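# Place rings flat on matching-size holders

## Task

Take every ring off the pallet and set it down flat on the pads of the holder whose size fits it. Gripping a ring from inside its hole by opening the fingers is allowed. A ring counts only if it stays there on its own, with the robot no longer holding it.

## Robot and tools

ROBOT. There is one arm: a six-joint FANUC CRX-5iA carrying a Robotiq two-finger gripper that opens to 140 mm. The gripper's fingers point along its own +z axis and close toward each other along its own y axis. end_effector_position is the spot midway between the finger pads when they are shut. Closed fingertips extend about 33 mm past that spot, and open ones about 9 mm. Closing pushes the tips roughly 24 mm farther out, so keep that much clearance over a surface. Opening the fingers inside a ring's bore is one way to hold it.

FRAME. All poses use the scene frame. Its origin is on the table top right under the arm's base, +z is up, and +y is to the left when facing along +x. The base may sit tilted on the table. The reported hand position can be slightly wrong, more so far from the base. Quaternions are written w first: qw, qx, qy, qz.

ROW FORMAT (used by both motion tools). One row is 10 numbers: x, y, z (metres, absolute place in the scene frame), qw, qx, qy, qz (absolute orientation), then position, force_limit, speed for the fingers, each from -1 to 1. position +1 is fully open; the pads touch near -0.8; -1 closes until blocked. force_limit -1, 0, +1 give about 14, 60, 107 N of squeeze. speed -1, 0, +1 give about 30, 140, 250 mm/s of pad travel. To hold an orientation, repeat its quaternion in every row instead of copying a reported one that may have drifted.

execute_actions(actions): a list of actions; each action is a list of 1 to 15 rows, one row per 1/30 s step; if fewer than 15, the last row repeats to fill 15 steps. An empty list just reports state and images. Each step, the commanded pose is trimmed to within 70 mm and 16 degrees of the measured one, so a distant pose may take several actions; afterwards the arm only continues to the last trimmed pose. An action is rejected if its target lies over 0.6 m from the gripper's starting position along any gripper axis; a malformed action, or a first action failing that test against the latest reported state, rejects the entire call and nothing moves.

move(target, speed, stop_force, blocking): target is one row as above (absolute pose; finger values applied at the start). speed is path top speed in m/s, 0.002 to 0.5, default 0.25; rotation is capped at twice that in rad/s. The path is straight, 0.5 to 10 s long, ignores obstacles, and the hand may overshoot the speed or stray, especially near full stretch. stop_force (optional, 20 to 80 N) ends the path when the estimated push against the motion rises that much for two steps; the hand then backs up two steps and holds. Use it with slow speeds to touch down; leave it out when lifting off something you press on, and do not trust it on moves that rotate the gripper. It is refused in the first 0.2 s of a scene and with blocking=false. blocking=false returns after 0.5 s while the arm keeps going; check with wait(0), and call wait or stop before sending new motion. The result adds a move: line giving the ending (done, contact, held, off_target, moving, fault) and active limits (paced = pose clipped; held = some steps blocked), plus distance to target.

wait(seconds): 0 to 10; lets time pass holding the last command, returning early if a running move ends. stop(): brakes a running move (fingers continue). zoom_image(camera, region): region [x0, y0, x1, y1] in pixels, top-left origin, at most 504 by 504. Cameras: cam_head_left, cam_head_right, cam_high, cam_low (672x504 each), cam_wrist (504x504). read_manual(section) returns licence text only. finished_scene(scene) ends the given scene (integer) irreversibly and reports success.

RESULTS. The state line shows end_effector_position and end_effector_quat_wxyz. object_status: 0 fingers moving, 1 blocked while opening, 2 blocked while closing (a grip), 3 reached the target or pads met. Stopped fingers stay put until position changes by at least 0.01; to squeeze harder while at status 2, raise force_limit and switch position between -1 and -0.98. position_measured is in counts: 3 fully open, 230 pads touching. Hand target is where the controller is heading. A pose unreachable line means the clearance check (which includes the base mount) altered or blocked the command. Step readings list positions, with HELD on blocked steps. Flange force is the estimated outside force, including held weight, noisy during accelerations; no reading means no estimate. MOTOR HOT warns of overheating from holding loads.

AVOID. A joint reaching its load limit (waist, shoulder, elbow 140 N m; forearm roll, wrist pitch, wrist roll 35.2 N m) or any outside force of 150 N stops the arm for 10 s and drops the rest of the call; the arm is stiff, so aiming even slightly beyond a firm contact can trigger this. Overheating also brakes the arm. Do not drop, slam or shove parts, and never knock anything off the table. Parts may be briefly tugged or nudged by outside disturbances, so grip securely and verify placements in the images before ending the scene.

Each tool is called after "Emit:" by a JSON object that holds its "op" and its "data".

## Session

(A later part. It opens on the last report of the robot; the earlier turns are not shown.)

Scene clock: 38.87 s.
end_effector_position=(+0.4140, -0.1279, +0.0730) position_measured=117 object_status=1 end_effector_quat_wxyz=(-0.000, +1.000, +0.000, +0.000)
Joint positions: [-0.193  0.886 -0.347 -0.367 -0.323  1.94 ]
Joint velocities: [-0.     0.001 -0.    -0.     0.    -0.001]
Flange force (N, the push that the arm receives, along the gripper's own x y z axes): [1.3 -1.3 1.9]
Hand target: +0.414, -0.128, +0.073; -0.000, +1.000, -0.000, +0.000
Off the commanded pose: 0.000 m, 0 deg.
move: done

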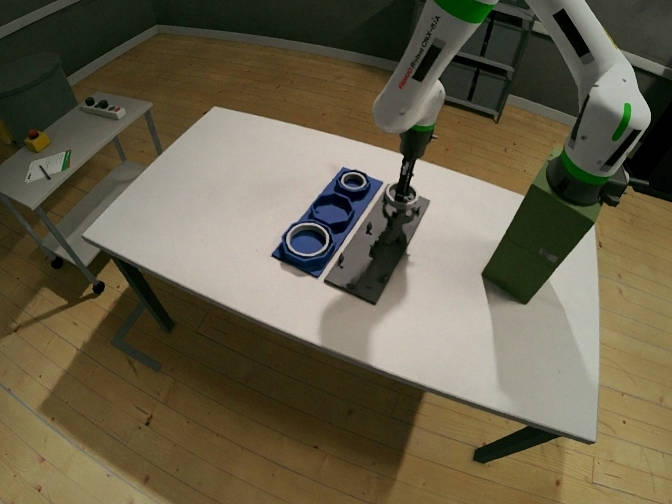

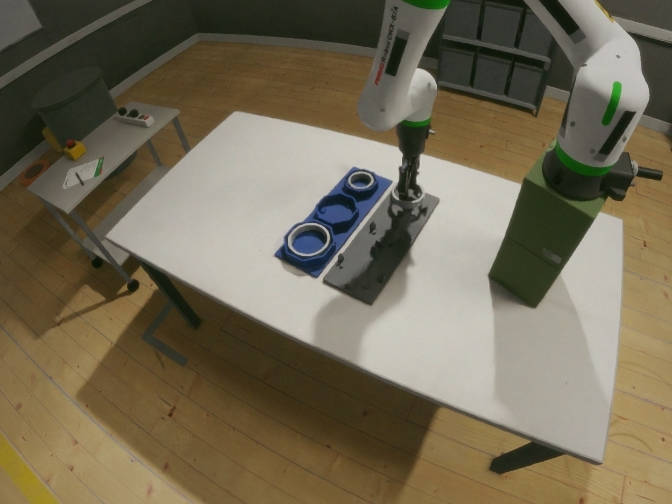

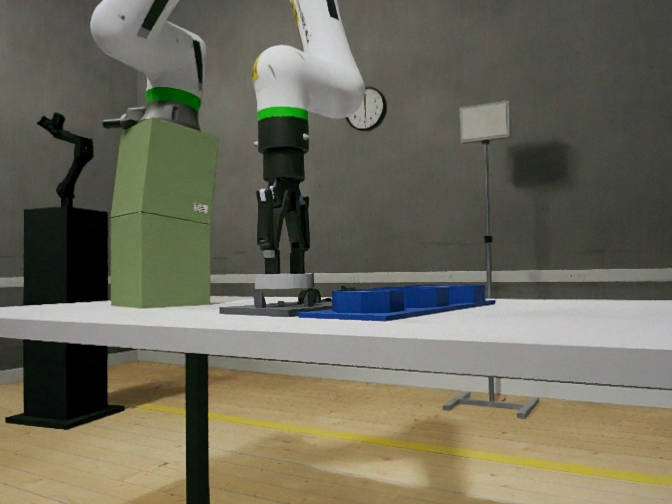

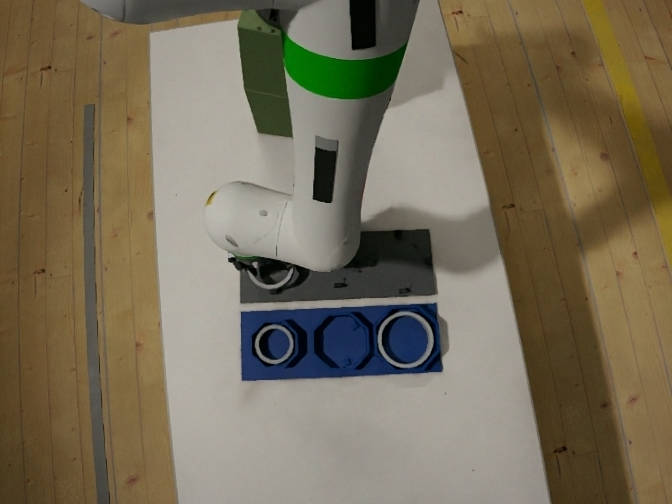

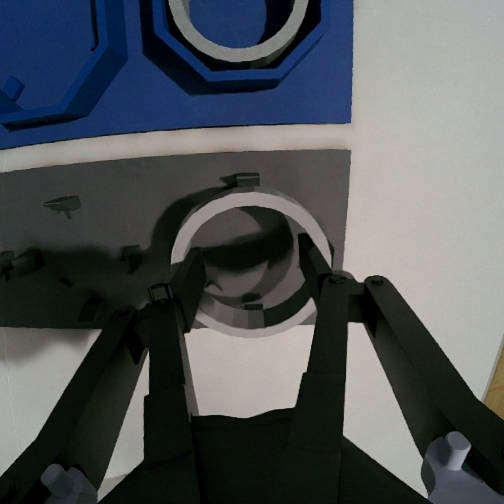

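Emit:
{"op": "move", "data": {"target": [0.414,-0.128,0.04,0,1,0,0,1,0.3,-0.5], "speed": 0.01, "stop_force": 20}}

Scene clock: 43.53 s.
end_effector_position=(+0.4136, -0.1278, +0.0559) position_measured=117 object_status=1 end_effector_quat_wxyz=(-0.000, +1.000, -0.000, -0.000)
Joint positions: [-0.191  0.93  -0.323 -0.389 -0.305  1.961]
Joint velocities: [-0.001 -0.004 -0.001  0.006 -0.003 -0.004]
Flange force (N, the push that the arm receives, along the gripper's own x y z axes): [-23.5 2.5 -4.4]
Hand target: +0.414, -0.128, +0.056; -0.000, +1.000, -0.000, -0.000
Off the commanded pose: 0.016 m, 0 deg.
move: contact

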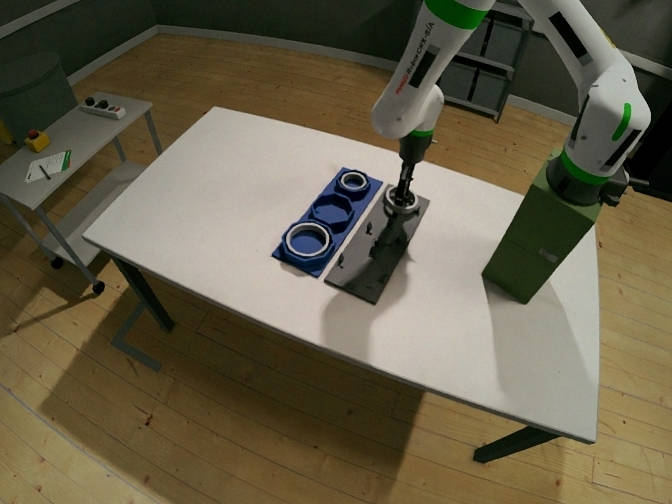

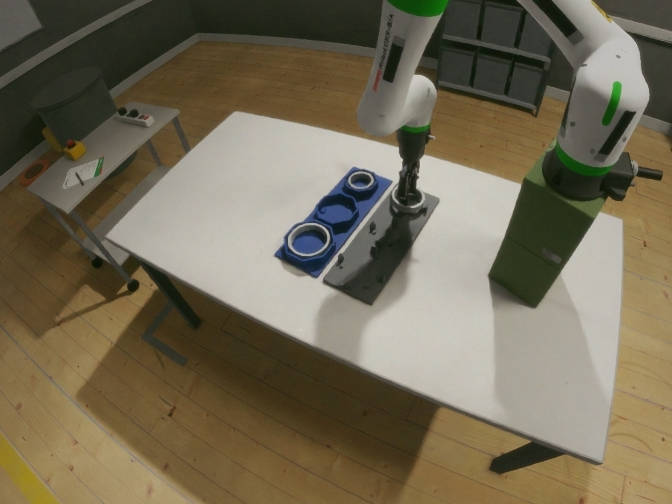

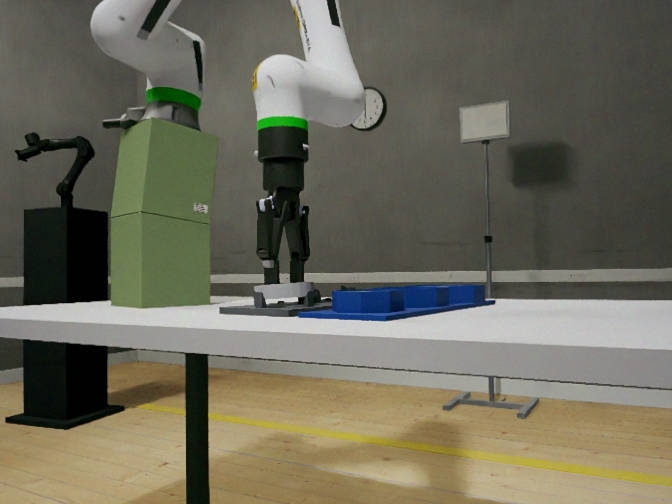

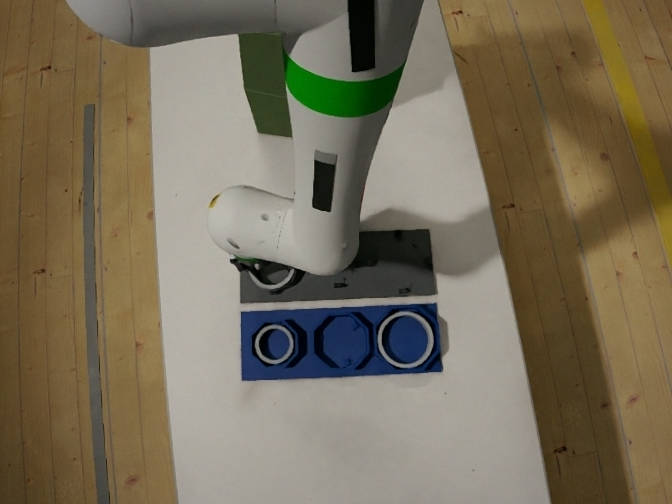

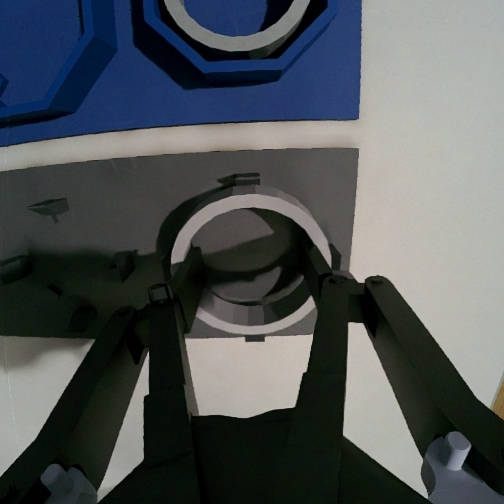

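The +x post is pushing the ring, so I'm shifting toward -x and continuing down.

Emit:
{"op": "move", "data": {"target": [0.410,-0.128,0.057,0,1,0,0,1,0.3,-0.5], "speed": 0.01}}

Emit:
{"op": "move", "data": {"target": [0.410,-0.128,0.04,0,1,0,0,1,0.3,-0.5], "speed": 0.008, "stop_force": 20}}

Emit:
{"op": "zoom_image", "data": {"camera": "cam_high", "region": [180,240,400,330]}}

Scene clock: 46.87 s.
end_effector_position=(+0.4100, -0.1280, +0.0570) position_measured=117 object_status=1 end_effector_quat_wxyz=(-0.000, +1.000, +0.000, +0.000)
Joint positions: [-0.192  0.925 -0.332 -0.395 -0.3    1.969]
Joint velocities: [-0.     0.    -0.001  0.001  0.    -0.001]
Flange force (N, the push that the arm receives, along the gripper's own x y z axes): [2.3 -1.0 3.7]
Hand target: +0.410, -0.128, +0.057; -0.000, +1.000, -0.000, +0.000
Off the commanded pose: 0.000 m, 0 deg.
move: done

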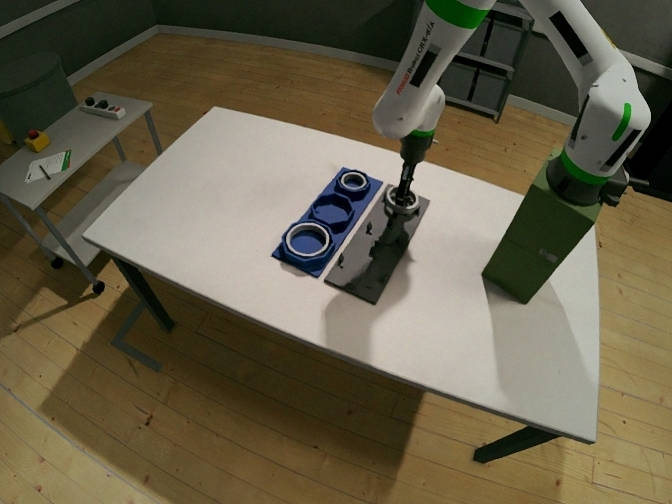

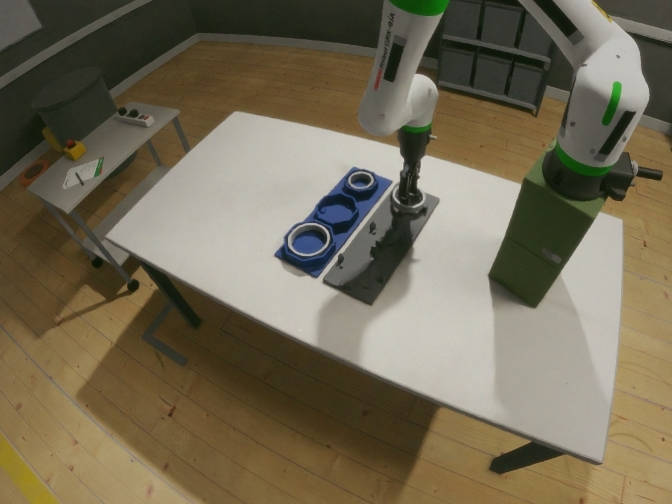

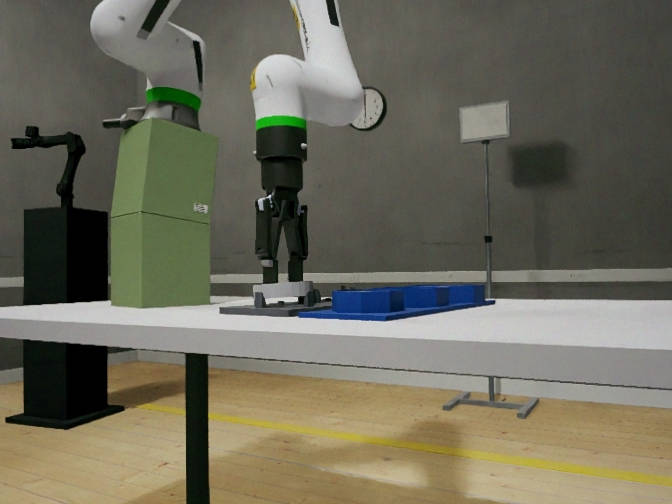

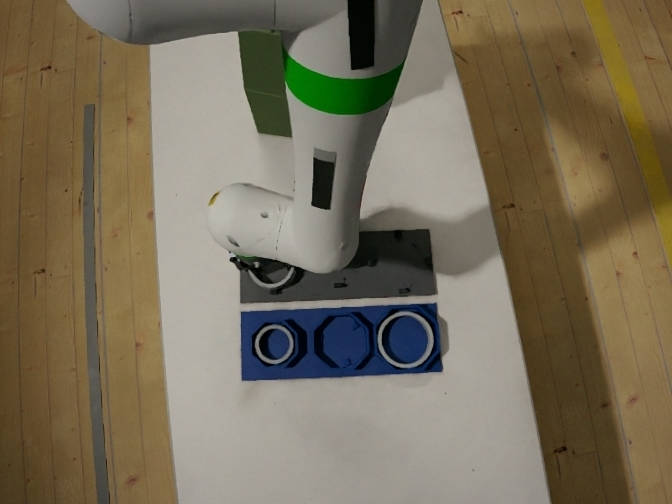

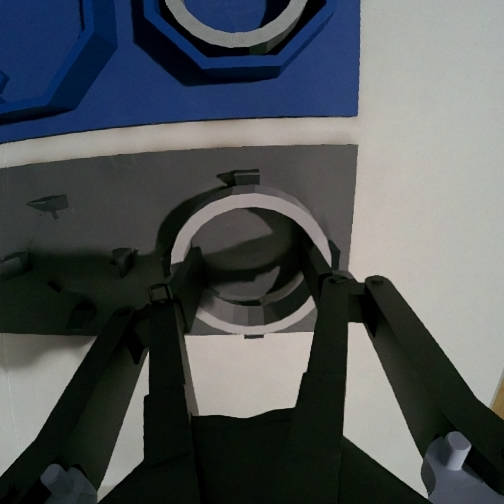

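Scene clock: 48.00 s.
end_effector_position=(+0.4097, -0.1279, +0.0503) position_measured=116 object_status=1 end_effector_quat_wxyz=(-0.000, +1.000, -0.000, -0.000)
Joint positions: [-0.192  0.943 -0.323 -0.404 -0.294  1.977]
Joint velocities: [ 0.    -0.005 -0.002  0.005 -0.005 -0.003]
Flange force (N, the push that the arm receives, along the gripper's own x y z axes): [-7.6 0.6 -4.1]
Hand target: +0.410, -0.128, +0.051; -0.000, +1.000, -0.000, -0.000
Off the commanded pose: 0.010 m, 0 deg.
move: contact

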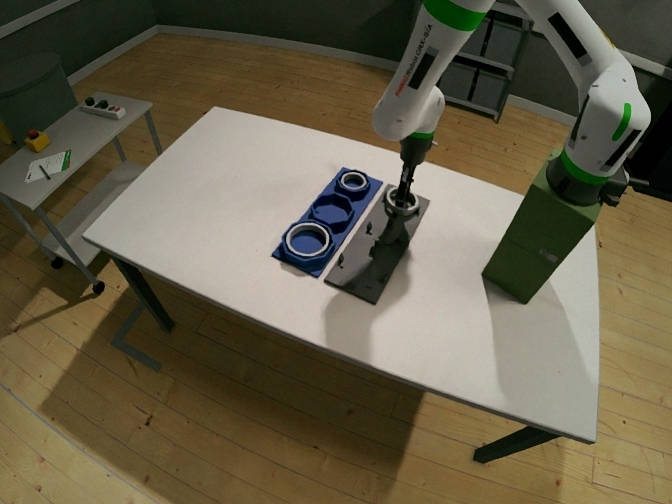

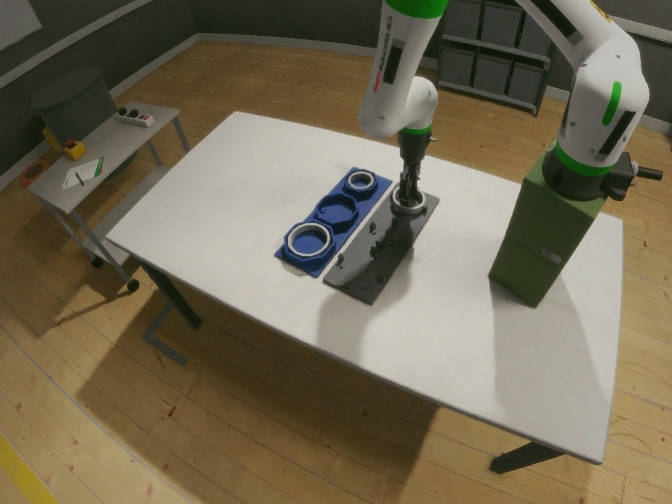

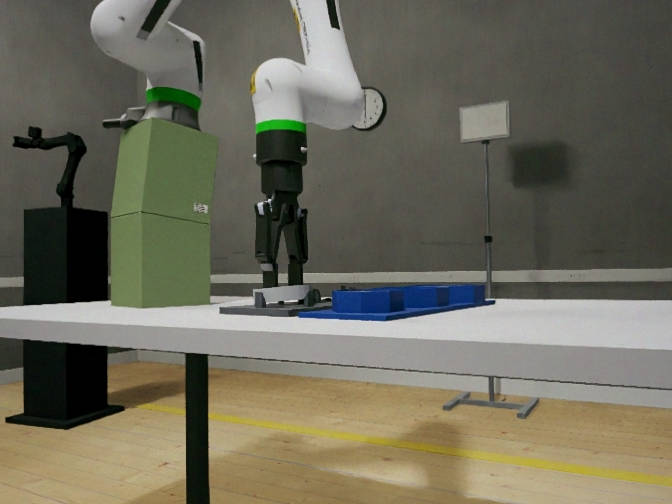

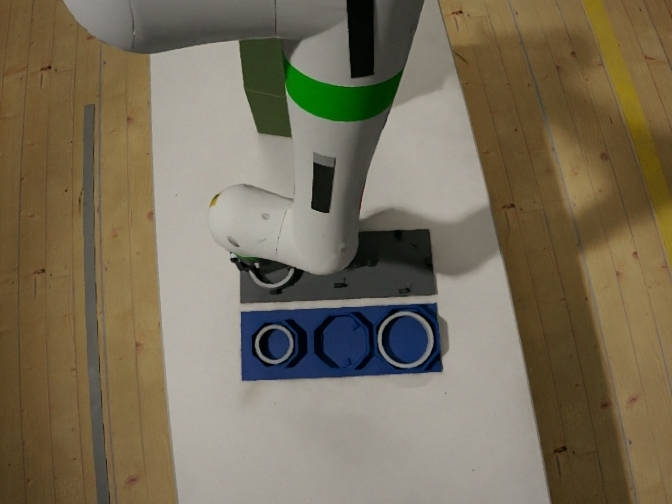

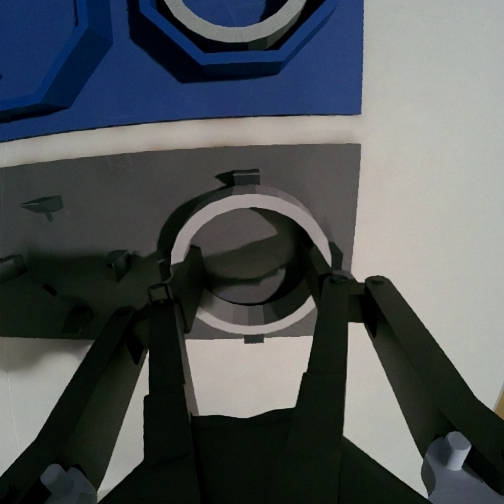

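Region (180, 240, 400, 330) of cam_high's 672x504 image, scaled by 2.291, with more detail than that image has; it fills the top 206 rows of this view, and the rest is white.

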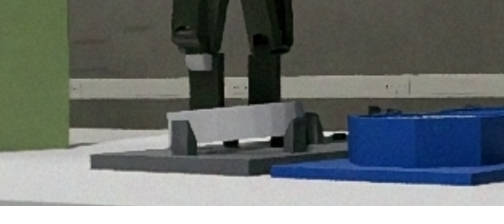

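Emit:
{"op": "execute_actions", "data": {"actions": [[[0.410,-0.128,0.051,0,1,0,0,-0.1,0,-0.6]],[[0.410,-0.128,0.051,0,1,0,0,-0.1,0,-0.6]]]}}

Emit:
{"op": "move", "data": {"target": [0.410,-0.128,0.11,0,1,0,0,-0.1,0,0], "speed": 0.1}}

Emit:
{"op": "move", "data": {"target": [0.585,-0.149,0.11,0,1,0,0,-0.8,0,0]}}

Emit:
{"op": "move", "data": {"target": [0.585,-0.149,0.07,0,1,0,0,-0.8,0,0], "speed": 0.08}}

Emit:
{"op": "zoom_image", "data": {"camera": "cam_high", "region": [180,240,400,330]}}

Scene clock: 58.53 s.
end_effector_position=(+0.4101, -0.1280, +0.0510) position_measured=141 object_status=3 end_effector_quat_wxyz=(+0.000, +1.000, +0.000, +0.000)
Joint positions: [-0.192  0.941 -0.323 -0.403 -0.294  1.977]
Joint velocities: [-0.001  0.     0.001  0.001 -0.     0.001]
Flange force (N, the push that the arm receives, along the gripper's own x y z axes): [2.1 -0.8 -1.2]
Flange force at the end of the 1st action (N, along the gripper's axes at the end of the call): [1.4 -0.9 -1.9]
Hand target: +0.410, -0.128, +0.051; -0.000, +1.000, -0.000, -0.000
Off the commanded pose: 0.000 m, 0 deg.
Step readings (end_effector_position; steps 1 to 15: 1st action; 16 to 30: 2nd action):
0: (+0.4099, -0.1280, +0.0506)
1: (+0.4099, -0.1280, +0.0506)
2: (+0.4101, -0.1280, +0.0508)
4: (+0.4105, -0.1280, +0.0511)
8: (+0.4101, -0.1280, +0.0510)
15: (+0.4101, -0.1280, +0.0510)
16: (+0.4101, -0.1280, +0.0510)
17: (+0.4101, -0.1280, +0.0510)
19: (+0.4101, -0.1280, +0.0510)
23: (+0.4101, -0.1280, +0.0510)
30: end_effector_position above

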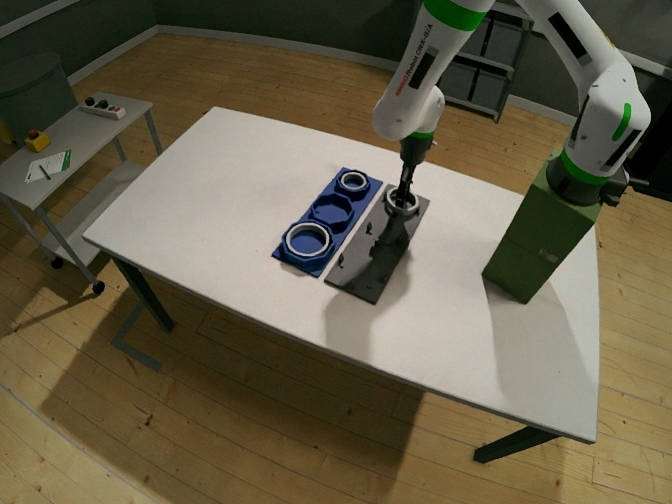

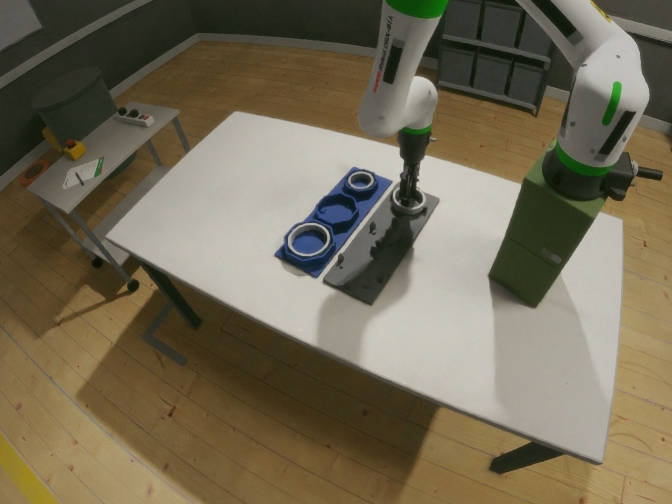

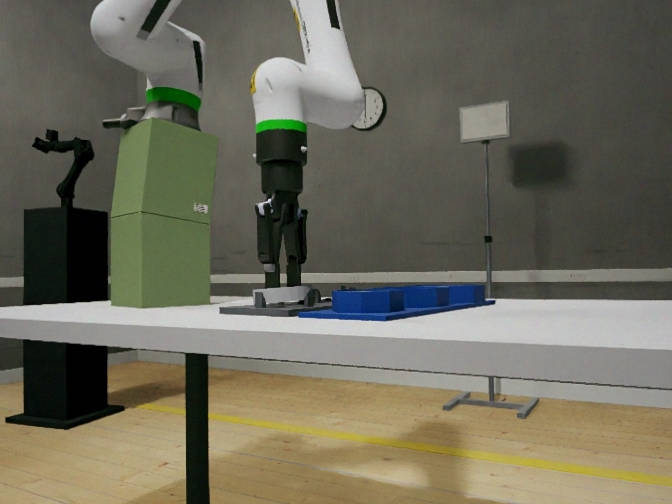

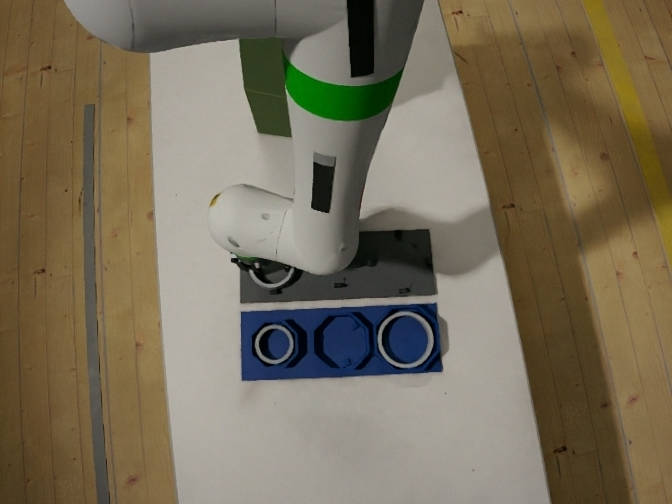

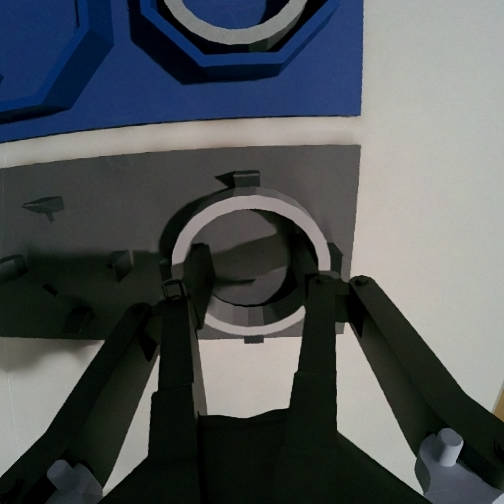

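Scene clock: 59.43 s.
end_effector_position=(+0.4100, -0.1281, +0.1099) position_measured=141 object_status=3 end_effector_quat_wxyz=(+0.000, +1.000, -0.000, -0.000)
Joint positions: [-0.199  0.787 -0.403 -0.325 -0.364  1.902]
Joint velocities: [ 0.001 -0.001 -0.001  0.001 -0.    -0.002]
Flange force (N, the push that the arm receives, along the gripper's own x y z axes): [2.8 -0.6 0.8]
Hand target: +0.410, -0.128, +0.110; +0.000, +1.000, +0.000, -0.000
Off the commanded pose: 0.000 m, 0 deg.
move: done

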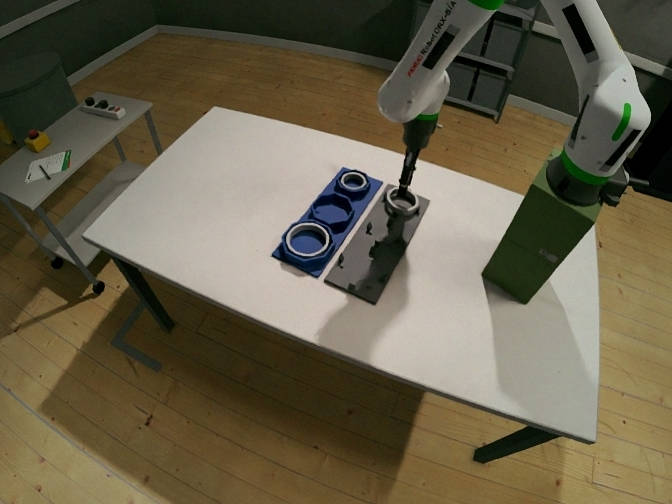

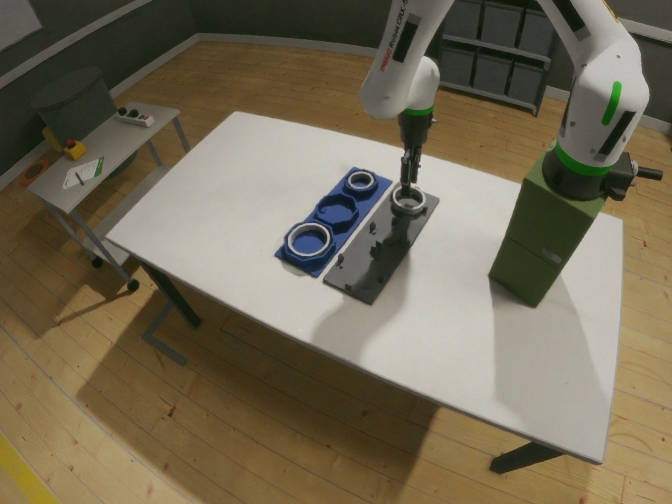

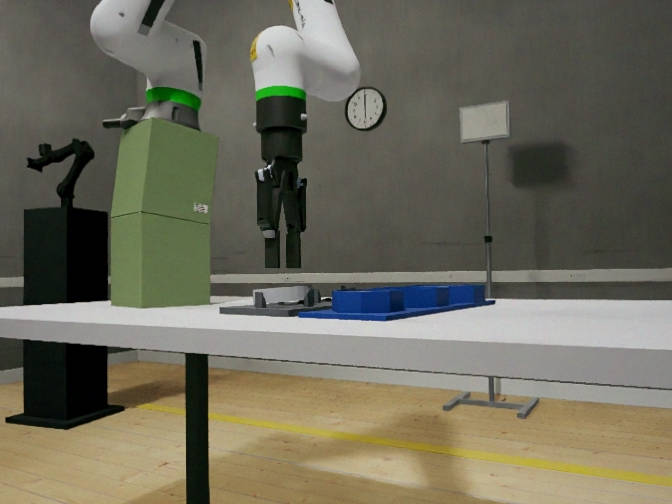

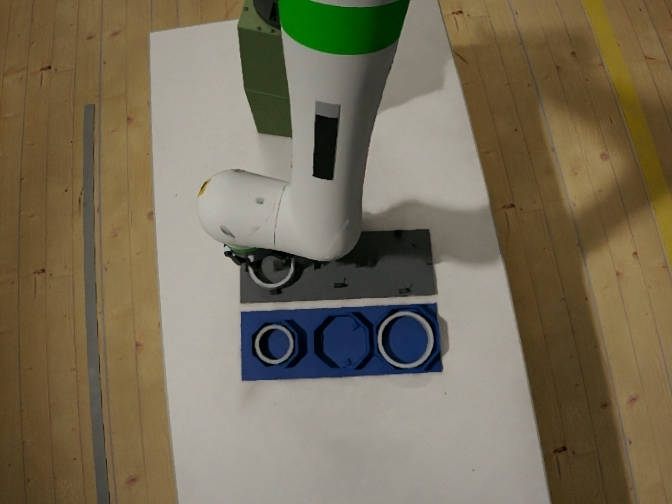

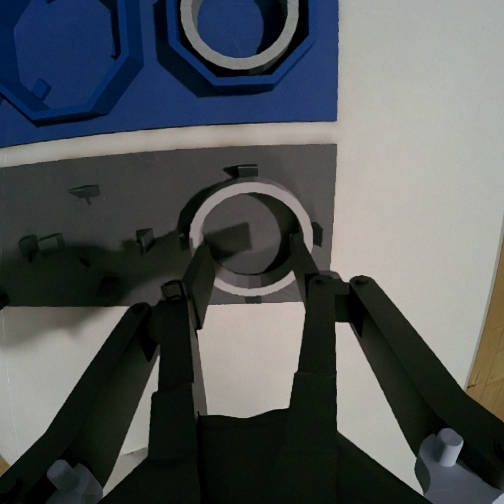

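Scene clock: 60.60 s.
end_effector_position=(+0.5851, -0.1495, +0.1095) position_measured=229 object_status=3 end_effector_quat_wxyz=(+0.000, +1.000, +0.000, -0.000)
Joint positions: [-0.22   0.978  0.082 -0.189 -0.653  1.769]
Joint velocities: [-0.001  0.001  0.    -0.001 -0.001  0.002]
Flange force (N, the push that the arm receives, along the gripper's own x y z axes): [-0.8 -1.1 -3.2]
Hand target: +0.585, -0.149, +0.109; +0.000, +1.000, +0.000, -0.000
Off the commanded pose: 0.001 m, 0 deg.
move: done

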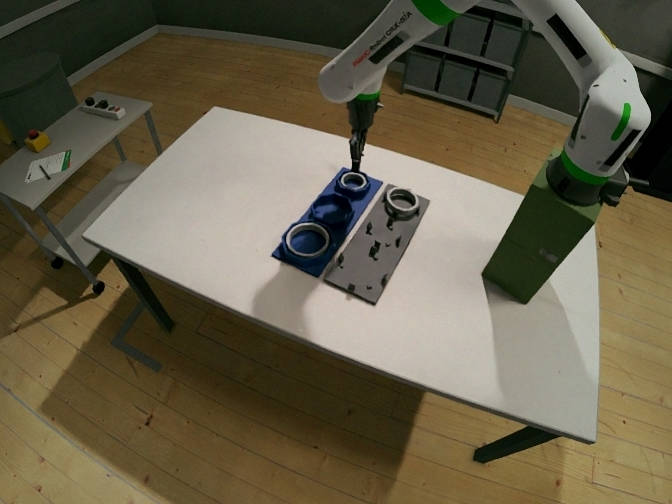

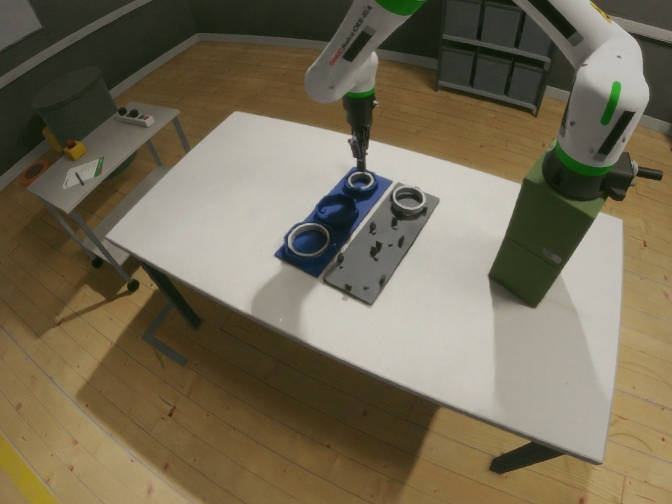

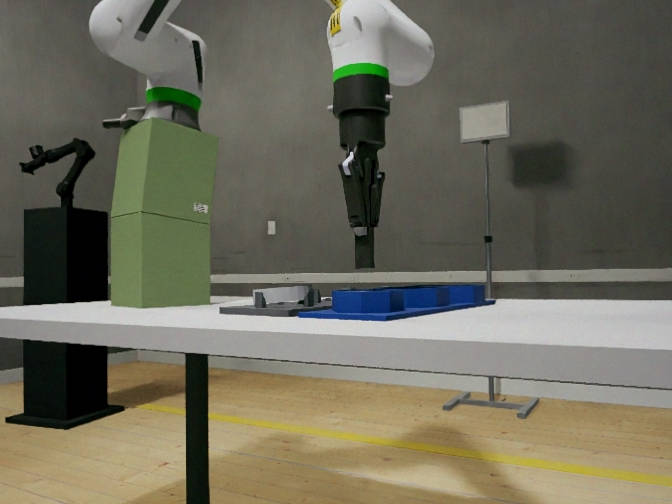

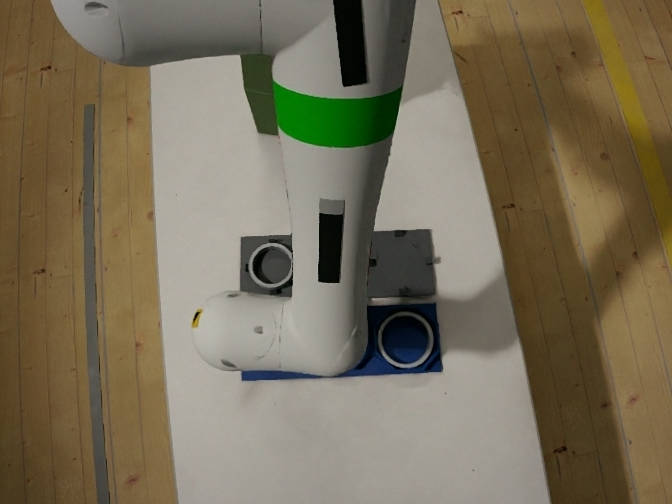

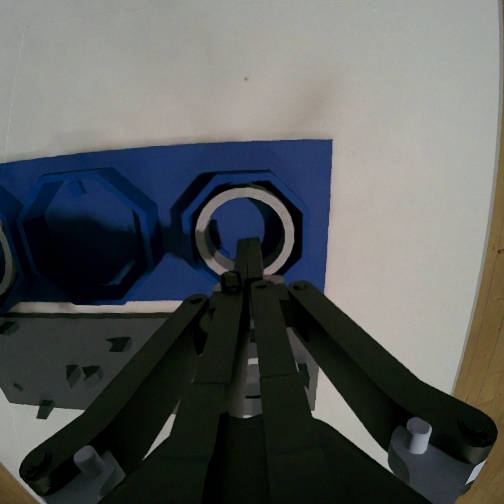

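Scene clock: 61.40 s.
end_effector_position=(+0.5849, -0.1490, +0.0701) position_measured=229 object_status=3 end_effector_quat_wxyz=(+0.000, +1.000, -0.000, +0.000)
Joint positions: [-0.212  1.057  0.117 -0.201 -0.609  1.776]
Joint velocities: [ 0.     0.    -0.    -0.002 -0.    -0.   ]
Flange force (N, the push that the arm receives, along the gripper's own x y z axes): [1.1 -0.6 -2.6]
Hand target: +0.585, -0.149, +0.070; +0.000, +1.000, -0.000, +0.000
Off the commanded pose: 0.000 m, 0 deg.
move: done

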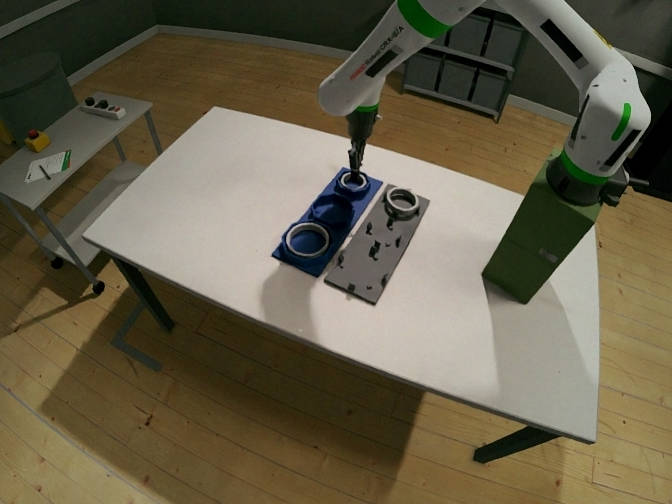

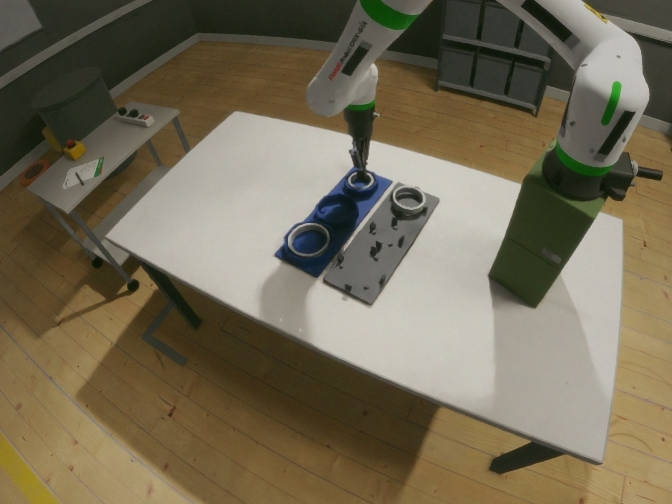

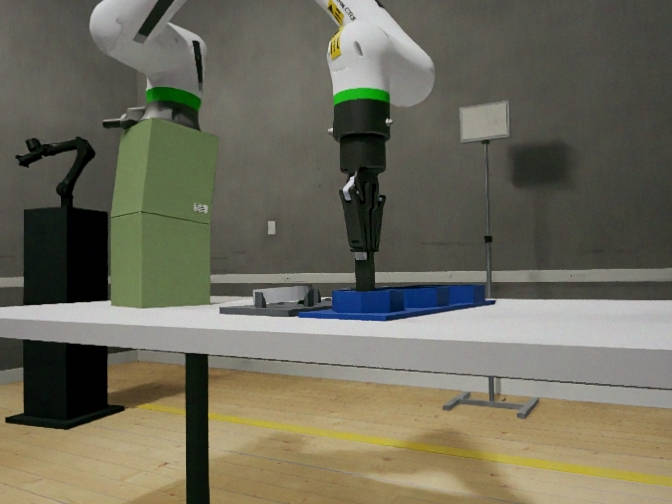

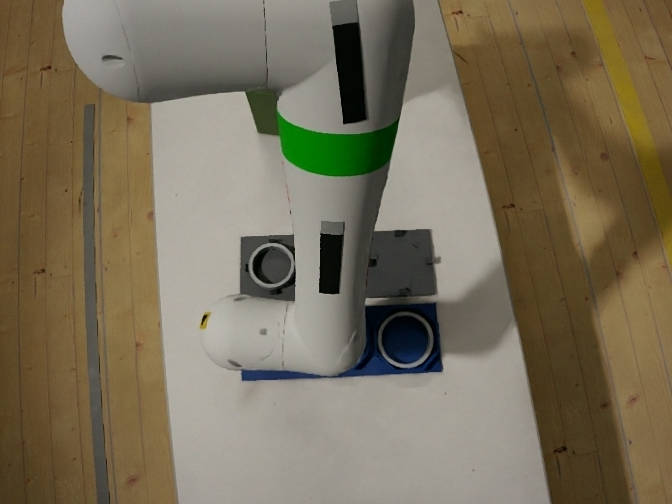

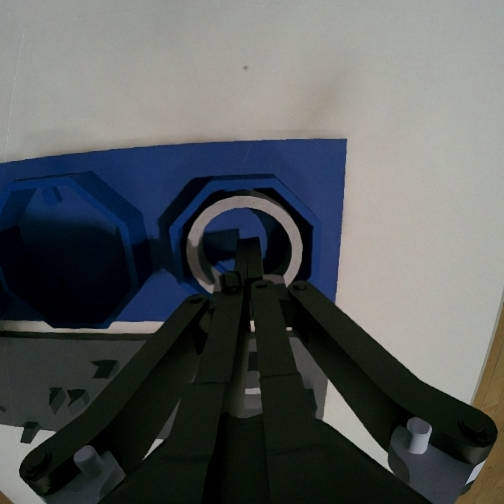

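Region (180, 240, 400, 330) of cam_high's 672x504 image, scaled by 2.291, with more detail than that image has; it fills the top 206 rows of this view, and the rest is white.

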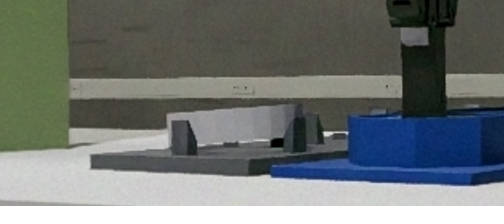

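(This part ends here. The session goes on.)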